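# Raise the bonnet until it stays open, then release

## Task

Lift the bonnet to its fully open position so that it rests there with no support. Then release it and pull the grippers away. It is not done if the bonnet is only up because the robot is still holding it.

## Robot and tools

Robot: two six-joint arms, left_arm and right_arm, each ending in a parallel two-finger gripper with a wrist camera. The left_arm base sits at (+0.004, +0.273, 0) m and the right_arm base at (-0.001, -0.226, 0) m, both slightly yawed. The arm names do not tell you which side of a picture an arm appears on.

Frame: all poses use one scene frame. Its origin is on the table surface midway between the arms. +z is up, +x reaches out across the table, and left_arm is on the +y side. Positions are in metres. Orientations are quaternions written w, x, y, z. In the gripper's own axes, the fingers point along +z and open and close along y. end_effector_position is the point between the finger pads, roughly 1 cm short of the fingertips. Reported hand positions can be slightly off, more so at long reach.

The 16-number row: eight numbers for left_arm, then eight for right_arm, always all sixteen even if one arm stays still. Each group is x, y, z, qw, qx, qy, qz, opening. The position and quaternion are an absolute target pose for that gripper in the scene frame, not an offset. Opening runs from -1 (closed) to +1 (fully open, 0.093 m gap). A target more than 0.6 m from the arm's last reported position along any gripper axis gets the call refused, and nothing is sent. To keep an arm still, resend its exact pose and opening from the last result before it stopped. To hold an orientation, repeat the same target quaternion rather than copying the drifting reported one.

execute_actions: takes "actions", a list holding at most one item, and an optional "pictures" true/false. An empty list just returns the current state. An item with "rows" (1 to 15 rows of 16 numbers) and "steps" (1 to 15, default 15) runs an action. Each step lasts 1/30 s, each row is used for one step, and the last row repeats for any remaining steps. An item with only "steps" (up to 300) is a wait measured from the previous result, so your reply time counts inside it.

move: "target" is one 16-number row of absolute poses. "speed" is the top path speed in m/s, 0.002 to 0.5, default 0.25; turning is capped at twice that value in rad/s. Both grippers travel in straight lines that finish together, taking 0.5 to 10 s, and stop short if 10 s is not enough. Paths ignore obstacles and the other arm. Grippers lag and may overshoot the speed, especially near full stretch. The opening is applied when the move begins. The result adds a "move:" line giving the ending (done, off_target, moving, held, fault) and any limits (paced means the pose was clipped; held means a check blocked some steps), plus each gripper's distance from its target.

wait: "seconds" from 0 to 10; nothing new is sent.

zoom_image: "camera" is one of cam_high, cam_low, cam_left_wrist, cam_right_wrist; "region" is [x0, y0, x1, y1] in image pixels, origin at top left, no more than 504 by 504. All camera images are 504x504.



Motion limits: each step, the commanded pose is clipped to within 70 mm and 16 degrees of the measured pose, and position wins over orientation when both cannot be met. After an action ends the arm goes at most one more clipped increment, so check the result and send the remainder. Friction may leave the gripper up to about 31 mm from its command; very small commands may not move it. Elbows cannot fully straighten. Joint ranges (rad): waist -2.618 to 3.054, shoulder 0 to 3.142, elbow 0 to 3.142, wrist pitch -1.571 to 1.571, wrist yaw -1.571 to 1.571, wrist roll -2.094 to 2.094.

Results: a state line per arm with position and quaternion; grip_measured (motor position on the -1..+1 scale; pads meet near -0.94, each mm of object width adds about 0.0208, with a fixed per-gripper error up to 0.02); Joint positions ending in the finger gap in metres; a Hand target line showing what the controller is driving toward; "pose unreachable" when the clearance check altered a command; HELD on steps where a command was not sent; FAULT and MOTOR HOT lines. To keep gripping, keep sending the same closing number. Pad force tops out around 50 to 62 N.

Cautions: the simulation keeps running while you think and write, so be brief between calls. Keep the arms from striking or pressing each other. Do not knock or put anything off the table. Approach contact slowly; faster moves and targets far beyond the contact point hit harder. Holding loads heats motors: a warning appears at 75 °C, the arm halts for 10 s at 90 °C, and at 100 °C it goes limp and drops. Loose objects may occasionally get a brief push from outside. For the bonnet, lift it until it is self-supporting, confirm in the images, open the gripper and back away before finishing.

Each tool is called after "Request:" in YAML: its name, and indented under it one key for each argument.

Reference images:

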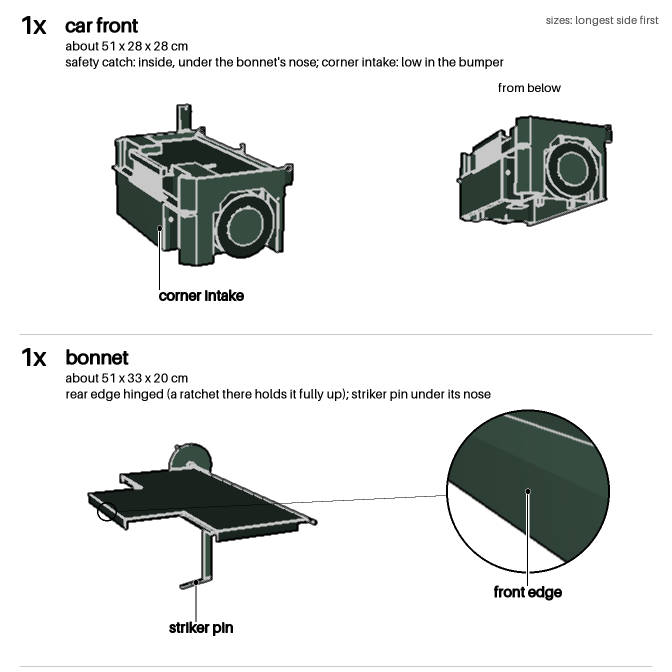

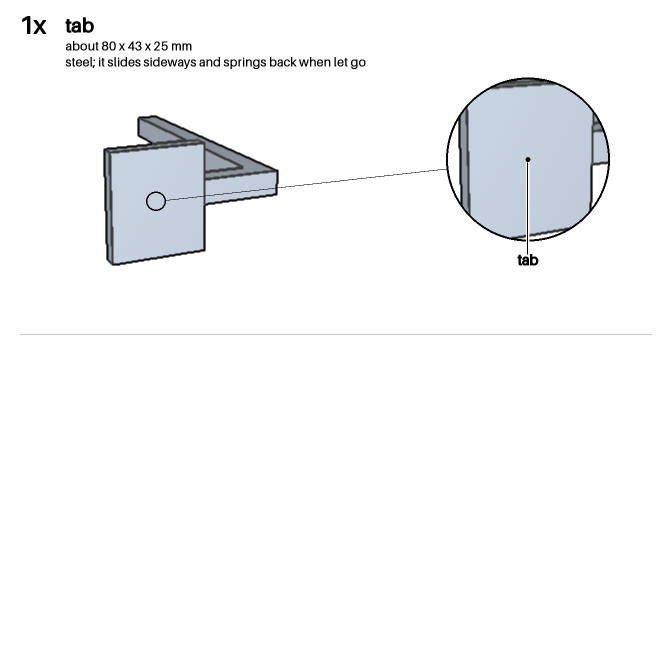

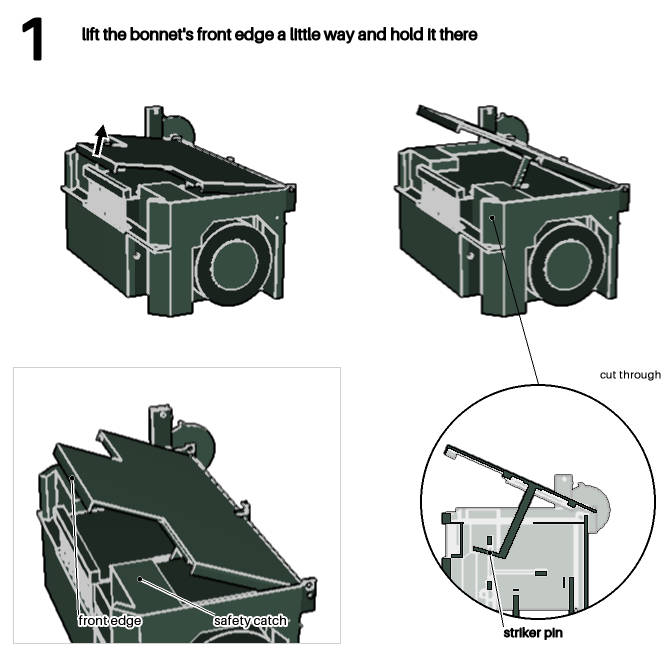

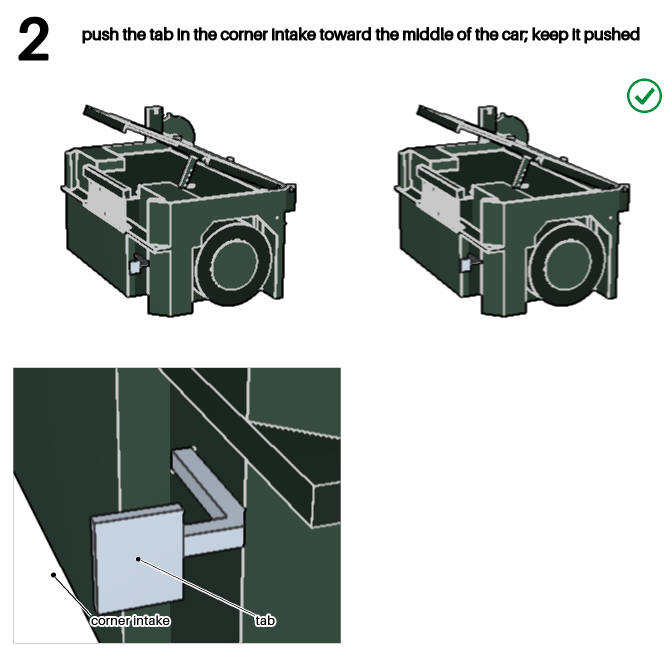

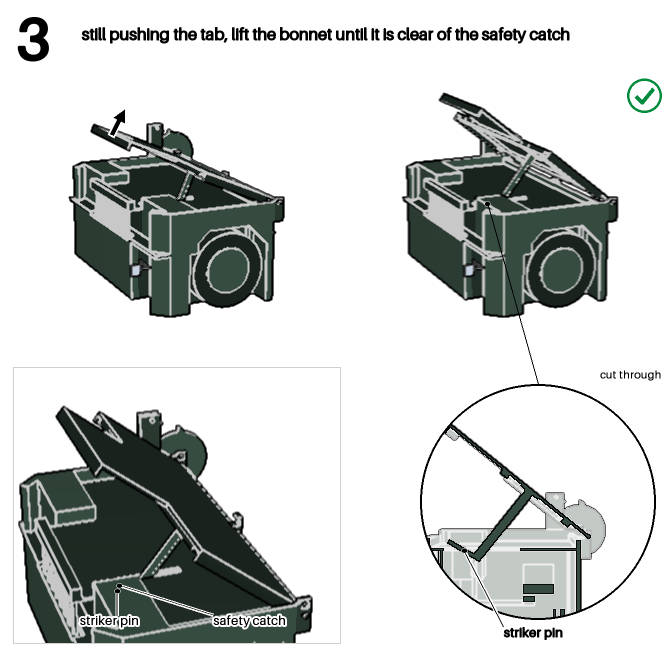

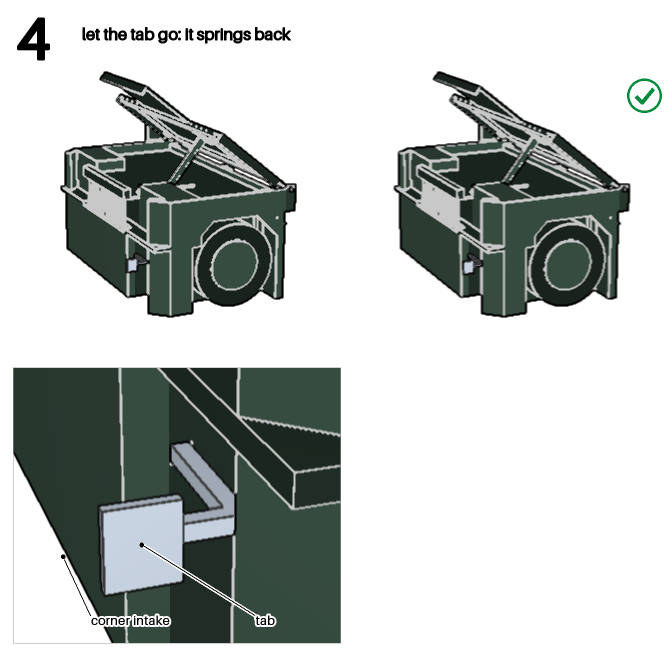

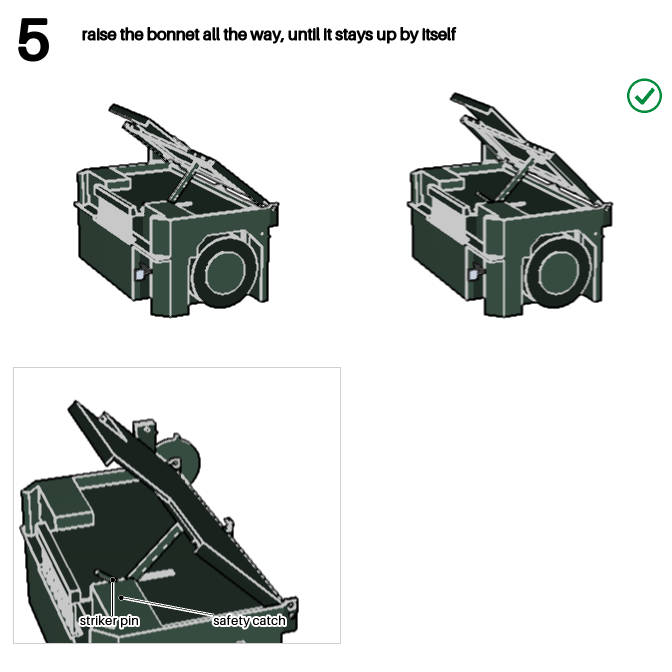

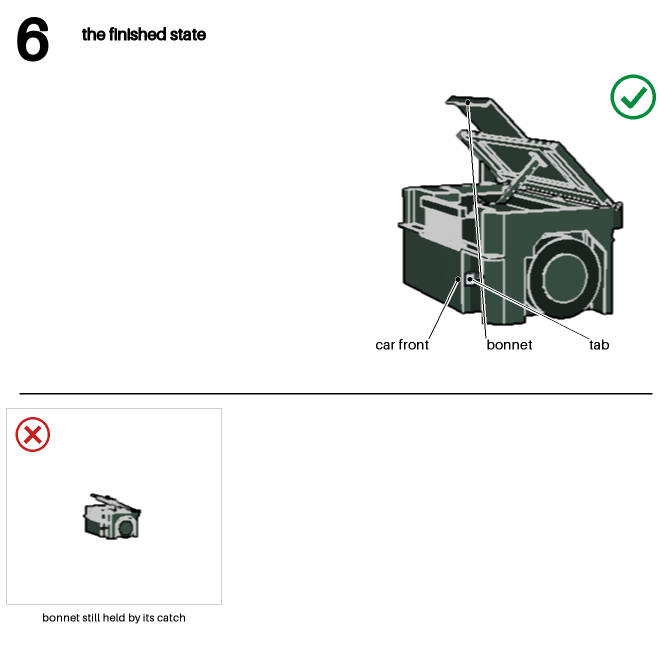

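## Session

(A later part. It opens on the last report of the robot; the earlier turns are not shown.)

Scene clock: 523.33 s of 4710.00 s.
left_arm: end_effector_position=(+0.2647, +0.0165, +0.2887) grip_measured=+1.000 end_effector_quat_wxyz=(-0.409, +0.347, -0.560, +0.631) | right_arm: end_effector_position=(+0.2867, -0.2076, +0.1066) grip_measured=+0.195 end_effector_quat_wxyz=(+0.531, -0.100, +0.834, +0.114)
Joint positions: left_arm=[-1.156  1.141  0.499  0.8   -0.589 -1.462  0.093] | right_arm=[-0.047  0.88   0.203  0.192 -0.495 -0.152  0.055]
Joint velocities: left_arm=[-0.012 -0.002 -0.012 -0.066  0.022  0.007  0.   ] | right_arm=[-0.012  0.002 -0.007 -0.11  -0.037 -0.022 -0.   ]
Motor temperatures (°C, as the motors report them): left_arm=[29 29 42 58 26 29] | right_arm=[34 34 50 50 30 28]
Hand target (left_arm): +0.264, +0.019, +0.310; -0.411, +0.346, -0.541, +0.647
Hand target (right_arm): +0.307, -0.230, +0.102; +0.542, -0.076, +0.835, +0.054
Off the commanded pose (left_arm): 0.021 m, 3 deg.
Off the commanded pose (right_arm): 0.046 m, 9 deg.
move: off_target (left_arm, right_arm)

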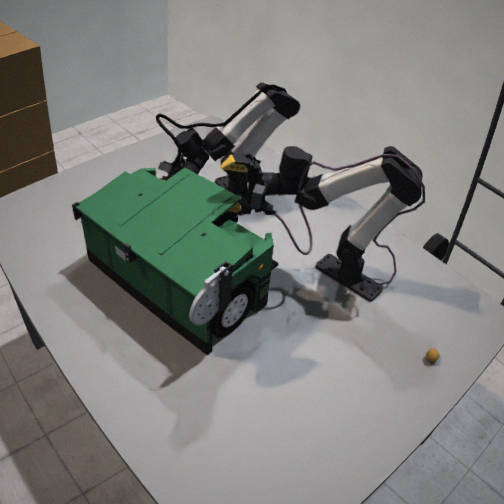

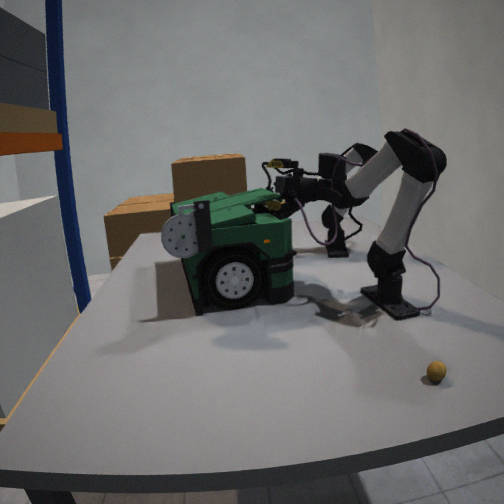

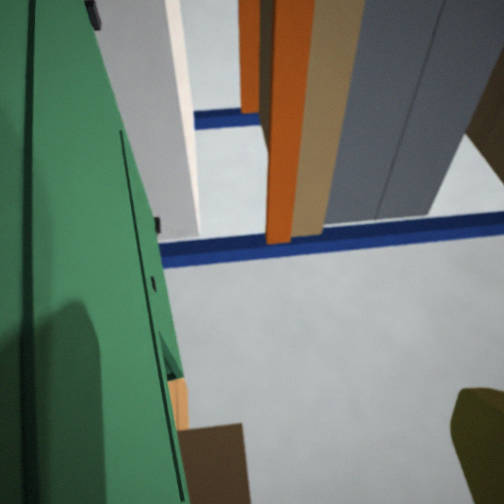

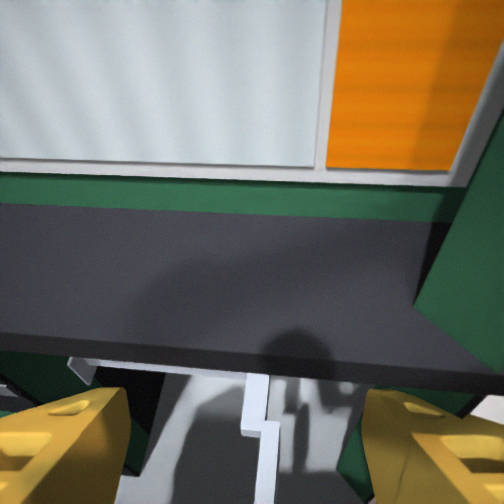

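Request:
move:
  target: [0.264,0.018,0.297,0.41,-0.345,0.54,-0.645,1, 0.255,-0.215,0.10,0.460,-0.077,0.884,0.04,0.2]
  speed: 0.1

Request:
move:
  target: [0.264,0.018,0.297,0.41,-0.345,0.54,-0.645,1, 0.255,-0.229,0.092,0.49,-0.075,0.867,0.043,-1]
  speed: 0.1

Scene clock: 533.60 s of 4710.00 s.
left_arm: end_effector_position=(+0.2644, +0.0171, +0.2924) grip_measured=+1.000 end_effector_quat_wxyz=(-0.408, +0.347, -0.554, +0.637) | right_arm: end_effector_position=(+0.2533, -0.2155, +0.0871) grip_measured=+0.198 end_effector_quat_wxyz=(+0.449, -0.072, +0.889, +0.046)
Joint positions: left_arm=[-1.156  1.141  0.499  0.818 -0.589 -1.462  0.093] | right_arm=[ 0.054  0.684  0.251 -0.223 -0.239 -0.159  0.055]
Joint velocities: left_arm=[-0.017 -0.027  0.007  0.051 -0.037 -0.022  0.   ] | right_arm=[ 0.007 -0.022  0.017 -0.022  0.066 -0.066 -0.   ]
Motor temperatures (°C, as the motors report them): left_arm=[29 29 43 57 26 29] | right_arm=[33 35 50 54 31 28]
Hand target (left_arm): +0.264, +0.018, +0.297; -0.410, +0.346, -0.542, +0.646
Hand target (right_arm): +0.256, -0.215, +0.099; +0.461, -0.075, +0.883, +0.041
Off the commanded pose (left_arm): 0.005 m, 2 deg.
Off the commanded pose (right_arm): 0.013 m, 2 deg.
After step 90, 5.53 s passed at rest.
move: off_target (right_arm)

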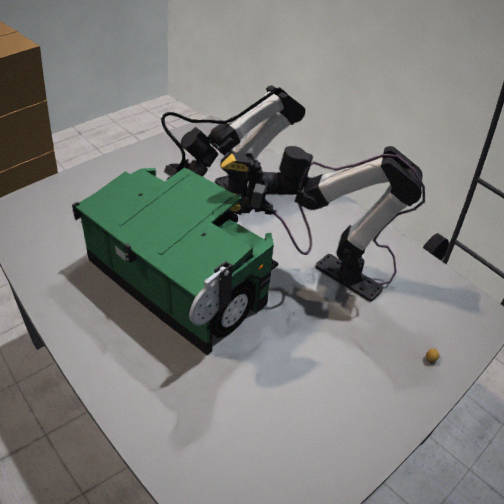

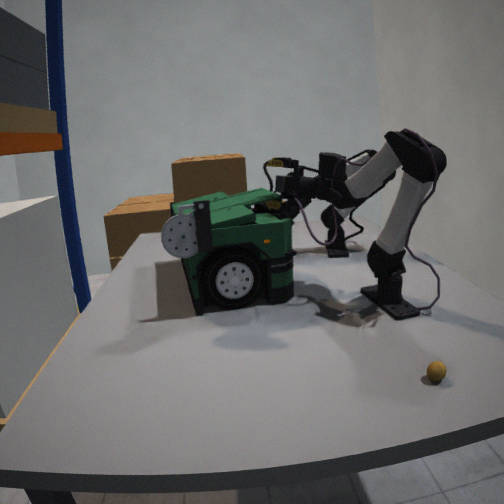

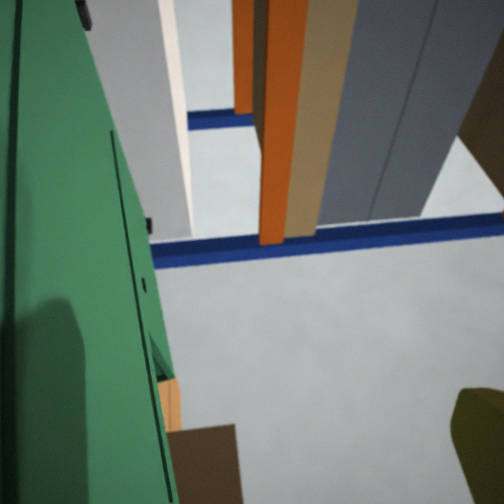

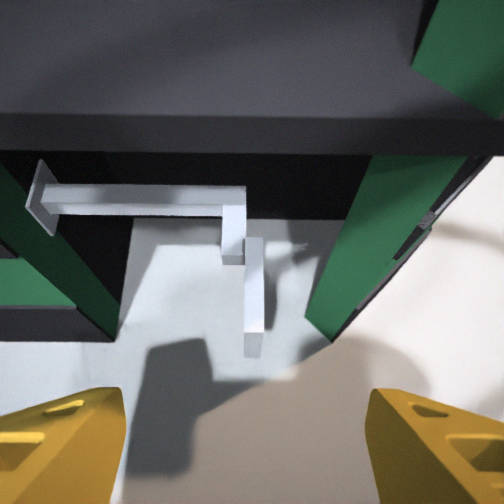

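Scene clock: 534.57 s of 4710.00 s.
left_arm: end_effector_position=(+0.2644, +0.0171, +0.2925) grip_measured=+1.000 end_effector_quat_wxyz=(-0.408, +0.347, -0.554, +0.637) | right_arm: end_effector_position=(+0.2559, -0.2287, +0.0929) grip_measured=-0.985 end_effector_quat_wxyz=(+0.482, -0.073, +0.872, +0.043)
Joint positions: left_arm=[-1.156  1.141  0.499  0.818 -0.589 -1.462  0.093] | right_arm=[-0.059  0.658  0.215 -0.155 -0.337 -0.215  0.   ]
Joint velocities: left_arm=[-0.012 -0.007 -0.002  0.022 -0.007 -0.022  0.   ] | right_arm=[-0.007 -0.002 -0.022 -0.007 -0.037  0.022  0.   ]
Motor temperatures (°C, as the motors report them): left_arm=[29 29 43 57 26 29] | right_arm=[33 35 49 54 31 28]
Hand target (left_arm): +0.264, +0.018, +0.297; -0.411, +0.346, -0.542, +0.647
Hand target (right_arm): +0.255, -0.229, +0.092; +0.490, -0.076, +0.867, +0.042
Off the commanded pose (left_arm): 0.005 m, 2 deg.
Off the commanded pose (right_arm): 0.001 m, 1 deg.
move: done

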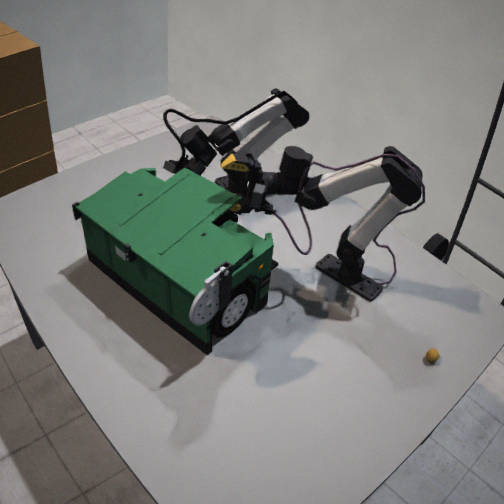

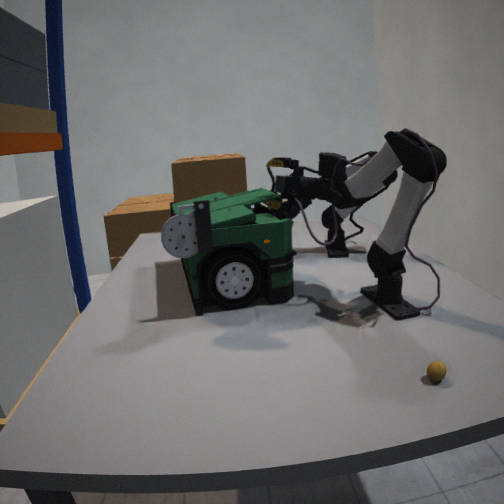

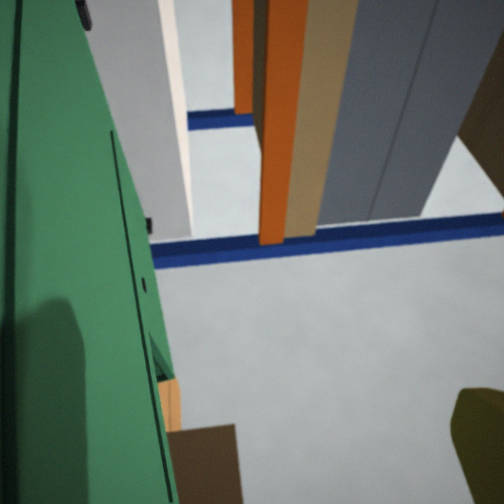

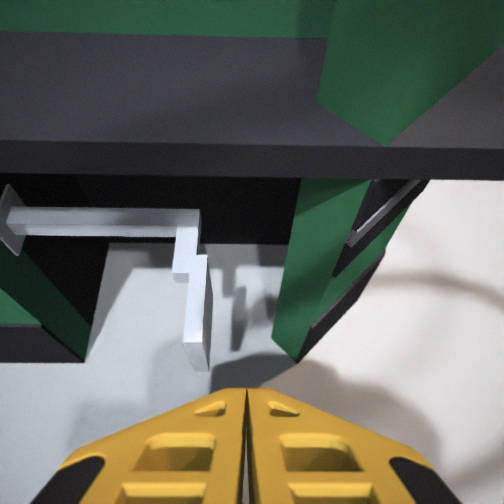

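Request:
move:
  target: [0.264,0.018,0.297,0.41,-0.345,0.54,-0.645,1, 0.28,-0.23,0.075,0.51,-0.074,0.856,0.044,-1]
  speed: 0.05

Request:
move:
  target: [0.264,0.018,0.297,0.41,-0.345,0.54,-0.645,1, 0.315,-0.23,0.07,0.535,-0.073,0.84,0.047,-1]
  speed: 0.05

Scene clock: 541.67 s of 4710.00 s.
left_arm: end_effector_position=(+0.2644, +0.0171, +0.2924) grip_measured=+1.000 end_effector_quat_wxyz=(-0.408, +0.347, -0.554, +0.637) | right_arm: end_effector_position=(+0.2760, -0.2331, +0.0754) grip_measured=-0.985 end_effector_quat_wxyz=(+0.501, -0.072, +0.862, +0.041)
Joint positions: left_arm=[-1.156  1.141  0.499  0.818 -0.589 -1.462  0.093] | right_arm=[-0.059  0.872  0.145  0.173 -0.339 -0.204  0.   ]
Joint velocities: left_arm=[-0.017 -0.012 -0.002 -0.007 -0.037  0.037  0.   ] | right_arm=[ 0.007 -0.022 -0.022  0.037 -0.022 -0.022  0.   ]
Motor temperatures (°C, as the motors report them): left_arm=[29 29 43 57 26 29] | right_arm=[32 34 49 52 30 28]
Hand target (left_arm): +0.264, +0.018, +0.297; -0.411, +0.346, -0.542, +0.646
Hand target (right_arm): +0.279, -0.230, +0.076; +0.509, -0.075, +0.856, +0.044
Off the commanded pose (left_arm): 0.005 m, 2 deg.
Off the commanded pose (right_arm): 0.005 m, 1 deg.
After step 90, 3.07 s passed at rest.
move: done

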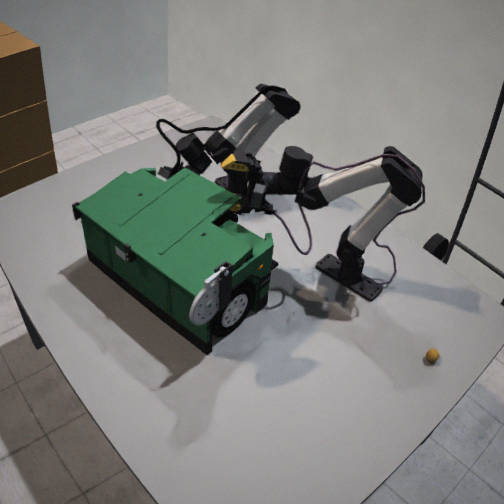

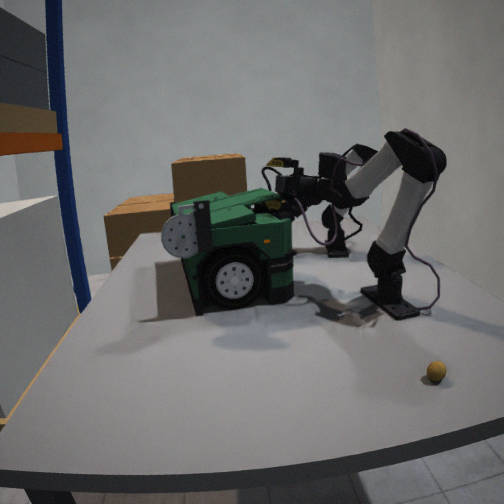

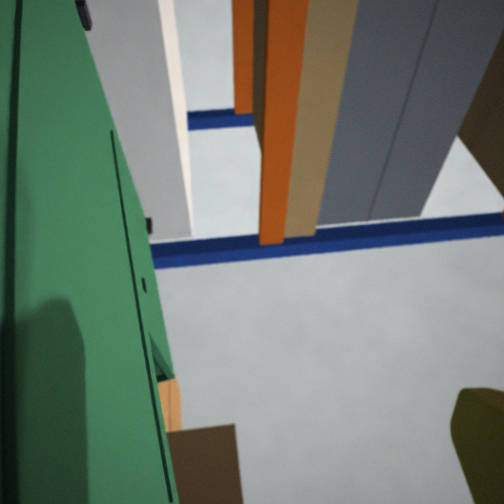

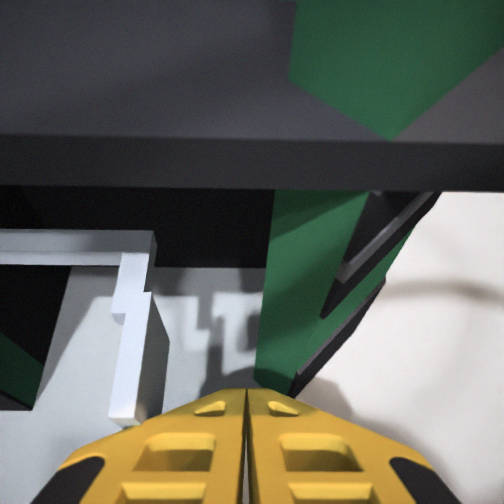

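Scene clock: 542.90 s of 4710.00 s.
left_arm: end_effector_position=(+0.2644, +0.0171, +0.2925) grip_measured=+1.000 end_effector_quat_wxyz=(-0.408, +0.347, -0.554, +0.637) | right_arm: end_effector_position=(+0.2926, -0.2390, +0.0604) grip_measured=-0.985 end_effector_quat_wxyz=(+0.507, -0.043, +0.859, +0.044)
Joint positions: left_arm=[-1.156  1.141  0.499  0.818 -0.589 -1.462  0.093] | right_arm=[-0.049  1.102  0.121  0.451 -0.31  -0.14   0.   ]
Joint velocities: left_arm=[-0.017 -0.012 -0.007  0.007 -0.037 -0.037  0.   ] | right_arm=[-0.007  0.017 -0.007  0.125 -0.007 -0.007  0.   ]
Motor temperatures (°C, as the motors report them): left_arm=[29 29 43 57 26 29] | right_arm=[32 34 49 52 30 28]
Hand target (left_arm): +0.264, +0.018, +0.297; -0.411, +0.346, -0.542, +0.646
Hand target (right_arm): +0.310, -0.229, +0.072; +0.531, -0.073, +0.843, +0.048
Off the commanded pose (left_arm): 0.005 m, 2 deg.
Off the commanded pose (right_arm): 0.026 m, 5 deg.
move: off_target (right_arm)

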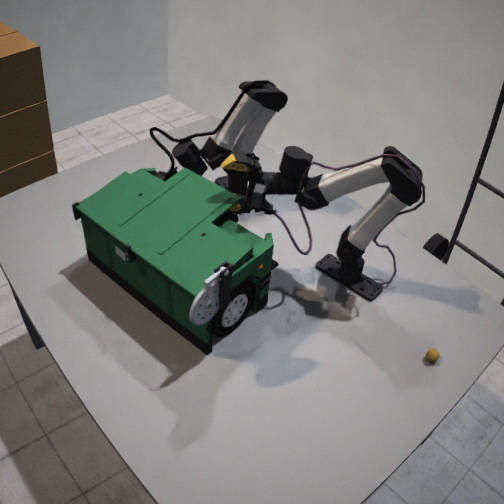

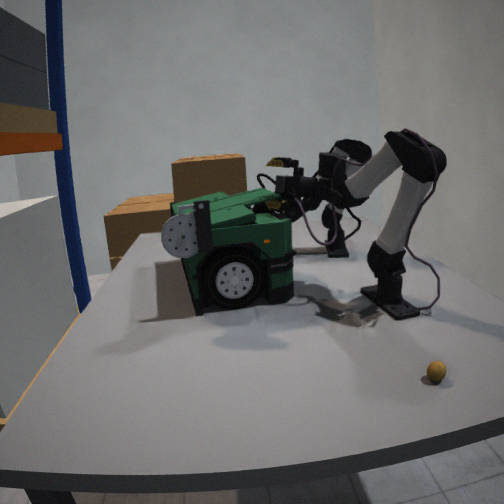

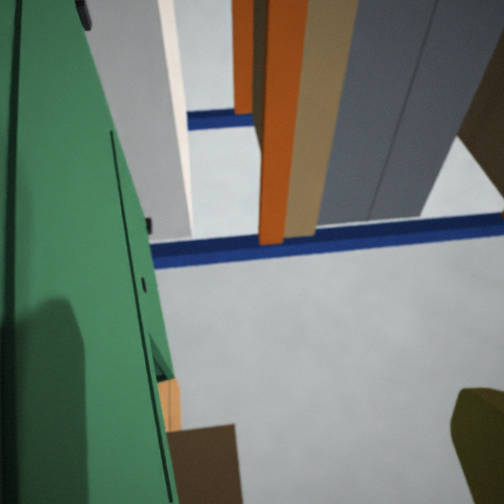

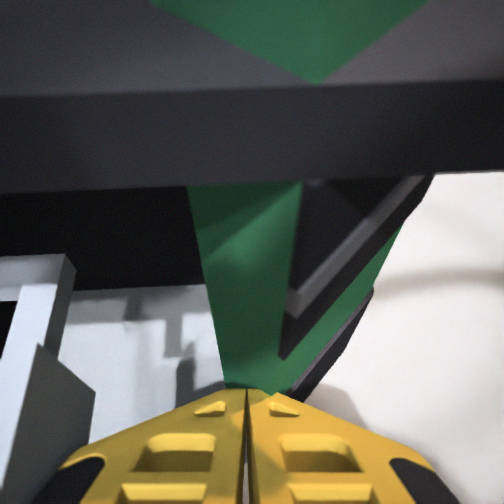

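Request:
move:
  target: [0.264,0.018,0.297,0.41,-0.345,0.54,-0.645,1, 0.285,-0.212,0.075,0.52,-0.074,0.85,0.045,-1]
  speed: 0.05

Scene clock: 546.63 s of 4710.00 s.
left_arm: end_effector_position=(+0.2644, +0.0171, +0.2927) grip_measured=+1.000 end_effector_quat_wxyz=(-0.408, +0.347, -0.553, +0.638) | right_arm: end_effector_position=(+0.2855, -0.2415, +0.0664) grip_measured=-0.985 end_effector_quat_wxyz=(+0.504, -0.030, +0.863, -0.007)
Joint positions: left_arm=[-1.156  1.141  0.499  0.819 -0.589 -1.462  0.093] | right_arm=[ 0.039  0.968  0.115  0.335 -0.132 -0.123  0.   ]
Joint velocities: left_arm=[ 0.007  0.012 -0.017  0.007 -0.037  0.007  0.   ] | right_arm=[ 0.007 -0.032 -0.012 -0.007  0.022 -0.081  0.   ]
Motor temperatures (°C, as the motors report them): left_arm=[29 29 43 57 26 29] | right_arm=[32 34 49 52 30 28]
Hand target (left_arm): +0.264, +0.018, +0.297; -0.411, +0.346, -0.542, +0.647
Hand target (right_arm): +0.285, -0.214, +0.074; +0.519, -0.073, +0.851, +0.045
Off the commanded pose (left_arm): 0.004 m, 2 deg.
Off the commanded pose (right_arm): 0.031 m, 8 deg.
move: off_target (right_arm)

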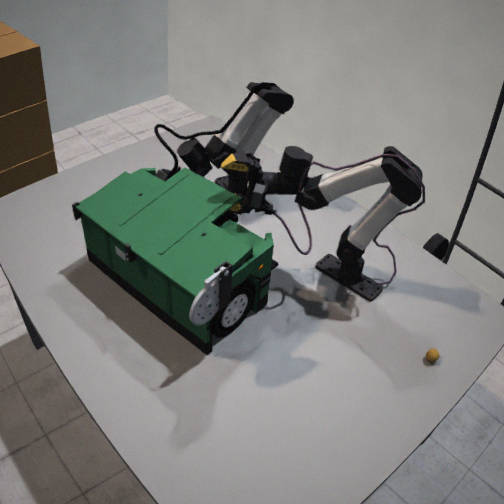

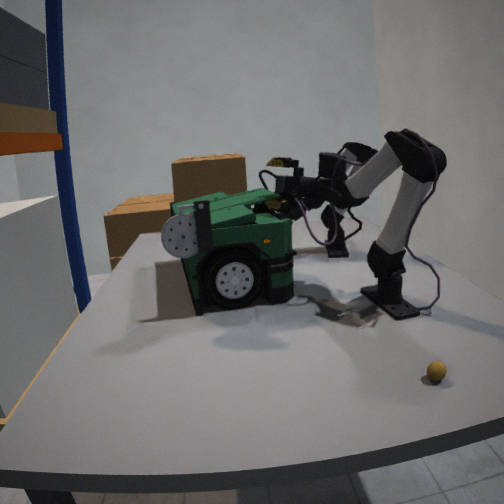

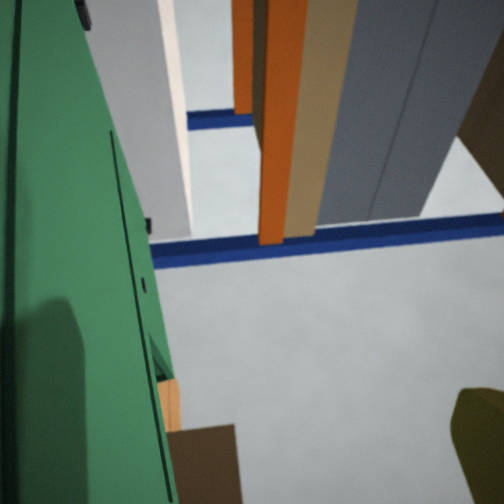

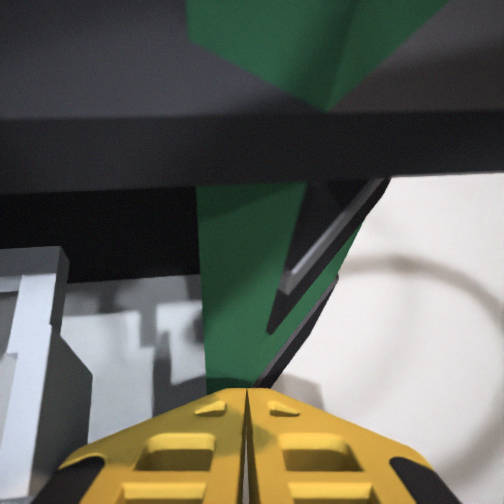

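Request:
move:
  target: [0.264,0.018,0.297,0.41,-0.345,0.54,-0.645,1, 0.262,-0.228,0.082,0.5,-0.17,0.84,0.11,-1]
  speed: 0.08

Scene clock: 555.87 s of 4710.00 s.
left_arm: end_effector_position=(+0.2644, +0.0171, +0.2925) grip_measured=+1.000 end_effector_quat_wxyz=(-0.408, +0.347, -0.554, +0.637) | right_arm: end_effector_position=(+0.2582, -0.2262, +0.0739) grip_measured=-0.985 end_effector_quat_wxyz=(+0.493, -0.167, +0.847, +0.110)
Joint positions: left_arm=[-1.156  1.141  0.499  0.818 -0.589 -1.462  0.093] | right_arm=[-0.272  0.914  0.188  0.016 -0.718 -0.491  0.   ]
Joint velocities: left_arm=[ 0.012 -0.002 -0.007  0.051  0.007  0.022  0.   ] | right_arm=[-0.002 -0.022 -0.012 -0.007  0.007 -0.007  0.   ]
Motor temperatures (°C, as the motors report them): left_arm=[29 29 42 57 26 29] | right_arm=[32 33 48 50 30 28]
Hand target (left_arm): +0.264, +0.018, +0.297; -0.411, +0.346, -0.542, +0.646
Hand target (right_arm): +0.262, -0.229, +0.082; +0.498, -0.171, +0.843, +0.107
Off the commanded pose (left_arm): 0.005 m, 2 deg.
Off the commanded pose (right_arm): 0.009 m, 1 deg.
After step 90, 3.40 s passed at rest.
move: done

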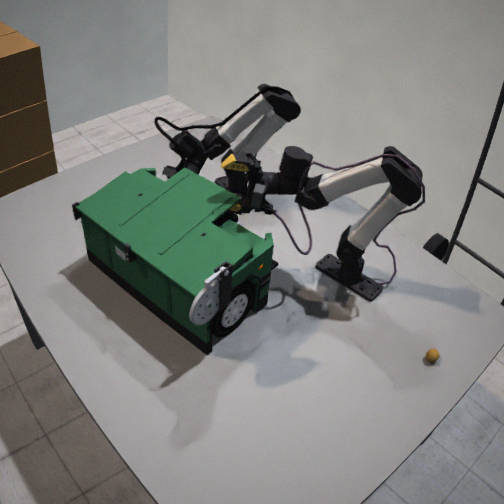

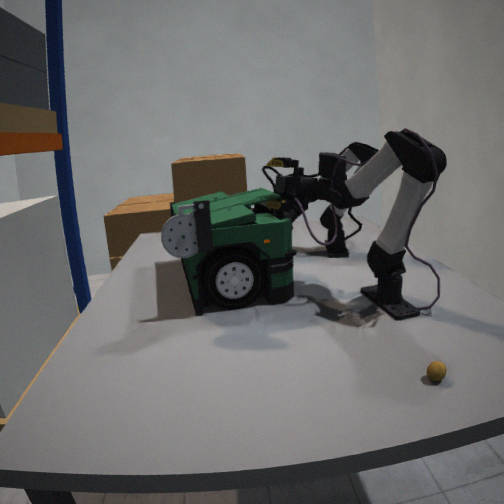

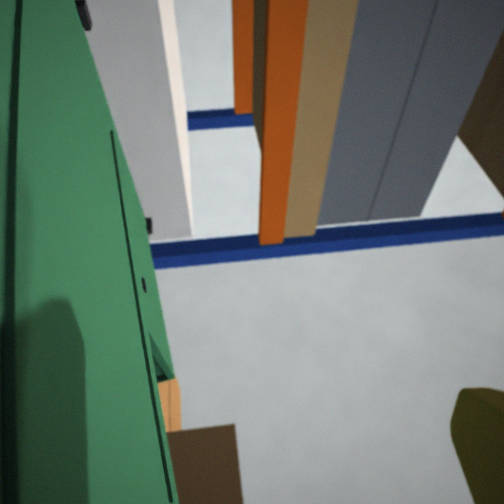

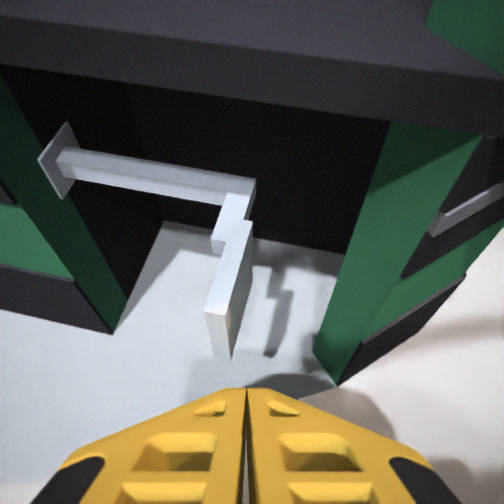

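Request:
move:
  target: [0.264,0.018,0.297,0.41,-0.345,0.54,-0.645,1, 0.297,-0.222,0.078,0.53,-0.175,0.82,0.115,-1]
  speed: 0.04

Scene clock: 560.97 s of 4710.00 s.
left_arm: end_effector_position=(+0.2644, +0.0171, +0.2925) grip_measured=+1.000 end_effector_quat_wxyz=(-0.408, +0.347, -0.554, +0.637) | right_arm: end_effector_position=(+0.2809, -0.2314, +0.0648) grip_measured=-0.985 end_effector_quat_wxyz=(+0.500, -0.150, +0.845, +0.113)
Joint positions: left_arm=[-1.156  1.141  0.499  0.818 -0.589 -1.462  0.093] | right_arm=[-0.238  1.123  0.188  0.276 -0.688 -0.41   0.   ]
Joint velocities: left_arm=[ 0.002  0.017 -0.007 -0.007 -0.051  0.037  0.   ] | right_arm=[ 0.012  0.022 -0.012 -0.022 -0.007  0.007  0.   ]
Motor temperatures (°C, as the motors report them): left_arm=[29 29 42 57 26 29] | right_arm=[32 32 48 49 30 28]
Hand target (left_arm): +0.264, +0.018, +0.297; -0.411, +0.346, -0.542, +0.646
Hand target (right_arm): +0.293, -0.221, +0.080; +0.528, -0.177, +0.822, +0.117
Off the commanded pose (left_arm): 0.005 m, 2 deg.
Off the commanded pose (right_arm): 0.023 m, 5 deg.
After step 90, 0.67 s passed at rest.
move: off_target (right_arm)

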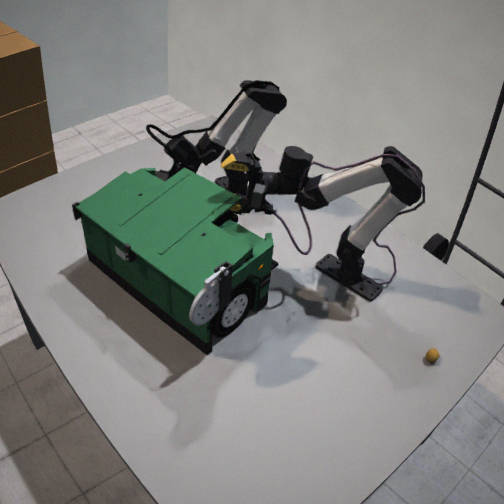

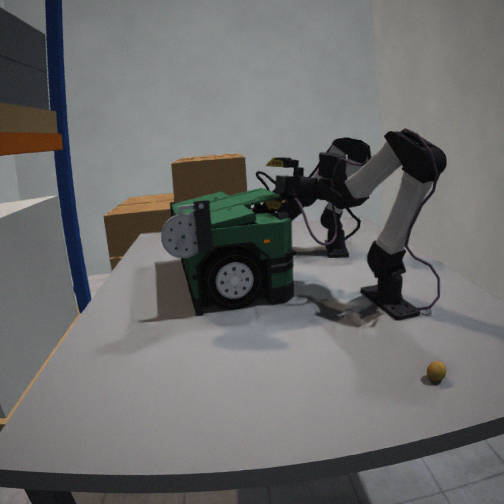

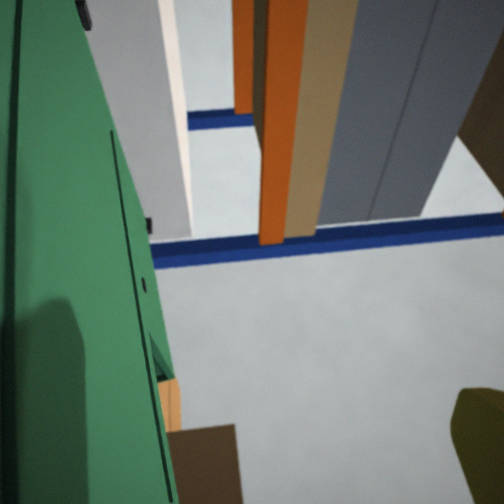

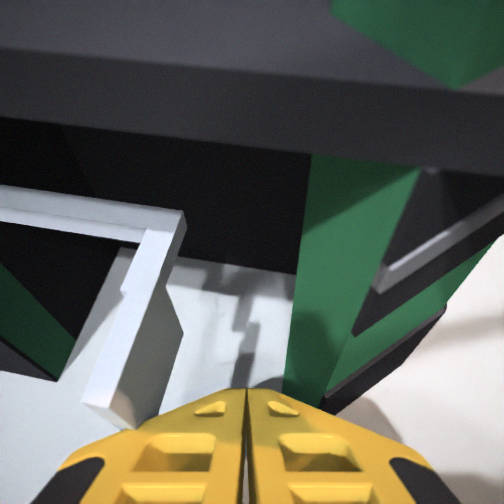

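Request:
move:
  target: [0.264,0.018,0.297,0.41,-0.345,0.54,-0.645,1, 0.325,-0.21,0.085,0.546,-0.179,0.809,0.121,-1]
  speed: 0.04

Scene clock: 565.50 s of 4710.00 s.
left_arm: end_effector_position=(+0.2642, +0.0174, +0.2943) grip_measured=+1.000 end_effector_quat_wxyz=(-0.409, +0.347, -0.550, +0.640) | right_arm: end_effector_position=(+0.2845, -0.2300, +0.0609) grip_measured=-0.985 end_effector_quat_wxyz=(+0.494, -0.130, +0.852, +0.119)
Joint positions: left_arm=[-1.156  1.141  0.499  0.827 -0.59  -1.462  0.093] | right_arm=[-0.21   1.152  0.188  0.309 -0.652 -0.351  0.   ]
Joint velocities: left_arm=[-0.007  0.007 -0.012 -0.007  0.022  0.037  0.   ] | right_arm=[-0.002 -0.017 -0.017 -0.007  0.037 -0.051  0.   ]
Motor temperatures (°C, as the motors report them): left_arm=[29 29 42 57 26 29] | right_arm=[32 32 48 51 30 28]
Hand target (left_arm): +0.264, +0.018, +0.297; -0.411, +0.346, -0.542, +0.646
Hand target (right_arm): +0.311, -0.209, +0.090; +0.540, -0.181, +0.812, +0.126
Off the commanded pose (left_arm): 0.003 m, 1 deg.
Off the commanded pose (right_arm): 0.051 m, 10 deg.
move: off_target (right_arm)

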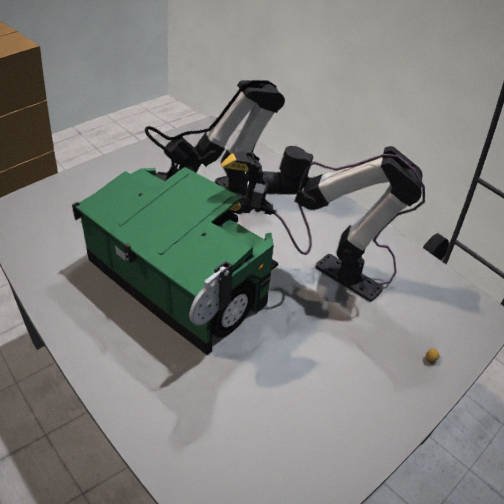

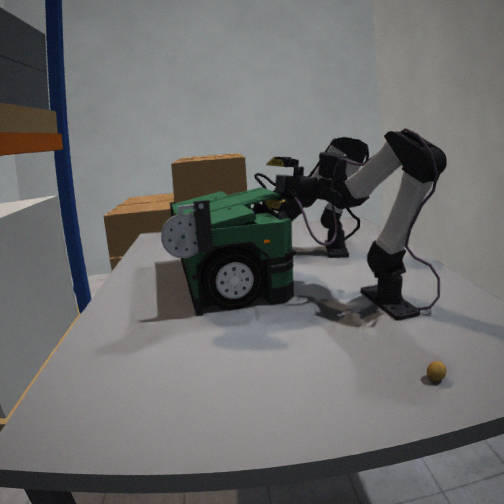

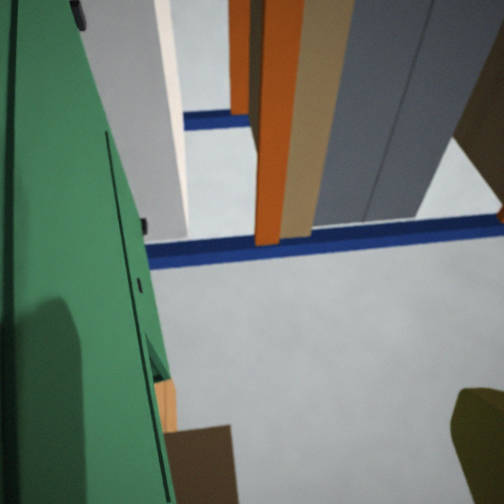

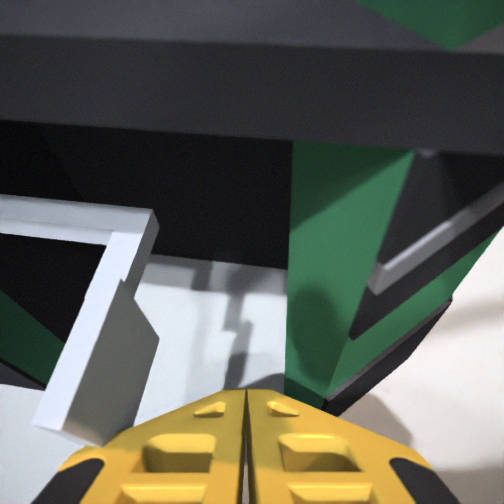

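Request:
move:
  target: [0.264,0.018,0.305,0.41,-0.345,0.54,-0.645,1, 0.325,-0.21,0.085,0.546,-0.179,0.809,0.121,-0.5]
  speed: 0.04

Scene clock: 570.67 s of 4710.00 s.
left_arm: end_effector_position=(+0.2643, +0.0174, +0.2938) grip_measured=+1.000 end_effector_quat_wxyz=(-0.409, +0.347, -0.551, +0.639) | right_arm: end_effector_position=(+0.2863, -0.2398, +0.0610) grip_measured=-0.503 end_effector_quat_wxyz=(+0.496, -0.118, +0.855, +0.097)
Joint positions: left_arm=[-1.156  1.141  0.499  0.825 -0.59  -1.462  0.093] | right_arm=[-0.222  1.148  0.186  0.321 -0.615 -0.351  0.021]
Joint velocities: left_arm=[ 0.007  0.002 -0.002 -0.037 -0.007 -0.022  0.   ] | right_arm=[-0.007 -0.012  0.002  0.066  0.022 -0.007  0.   ]
Motor temperatures (°C, as the motors report them): left_arm=[29 29 42 57 26 29] | right_arm=[33 32 49 52 30 28]
Hand target (left_arm): +0.264, +0.018, +0.305; -0.411, +0.346, -0.541, +0.647
Hand target (right_arm): +0.311, -0.210, +0.089; +0.539, -0.181, +0.813, +0.125
Off the commanded pose (left_arm): 0.011 m, 1 deg.
Off the commanded pose (right_arm): 0.054 m, 11 deg.
move: off_target (left_arm, right_arm)

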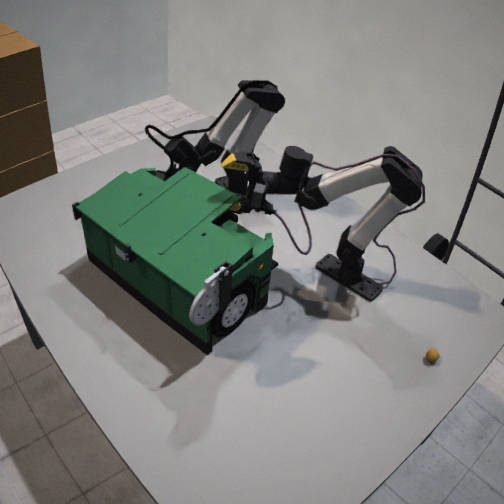

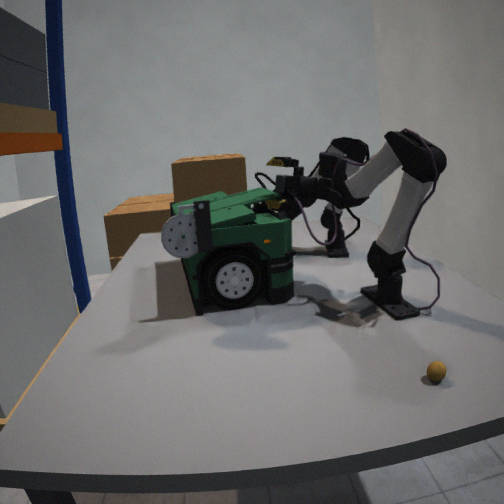

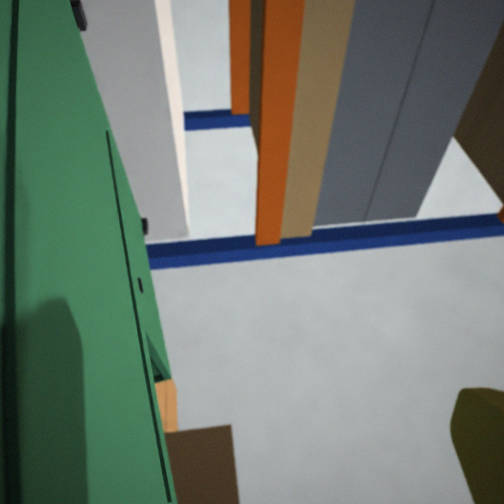

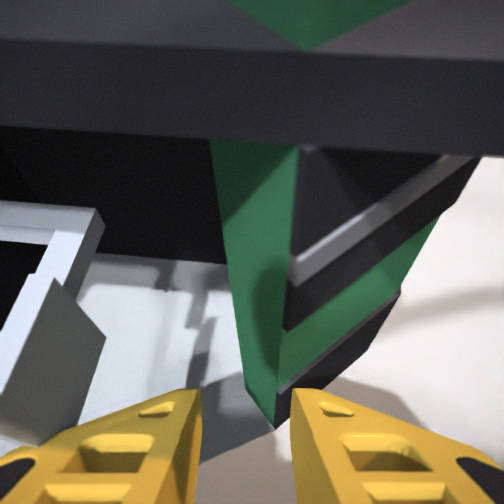

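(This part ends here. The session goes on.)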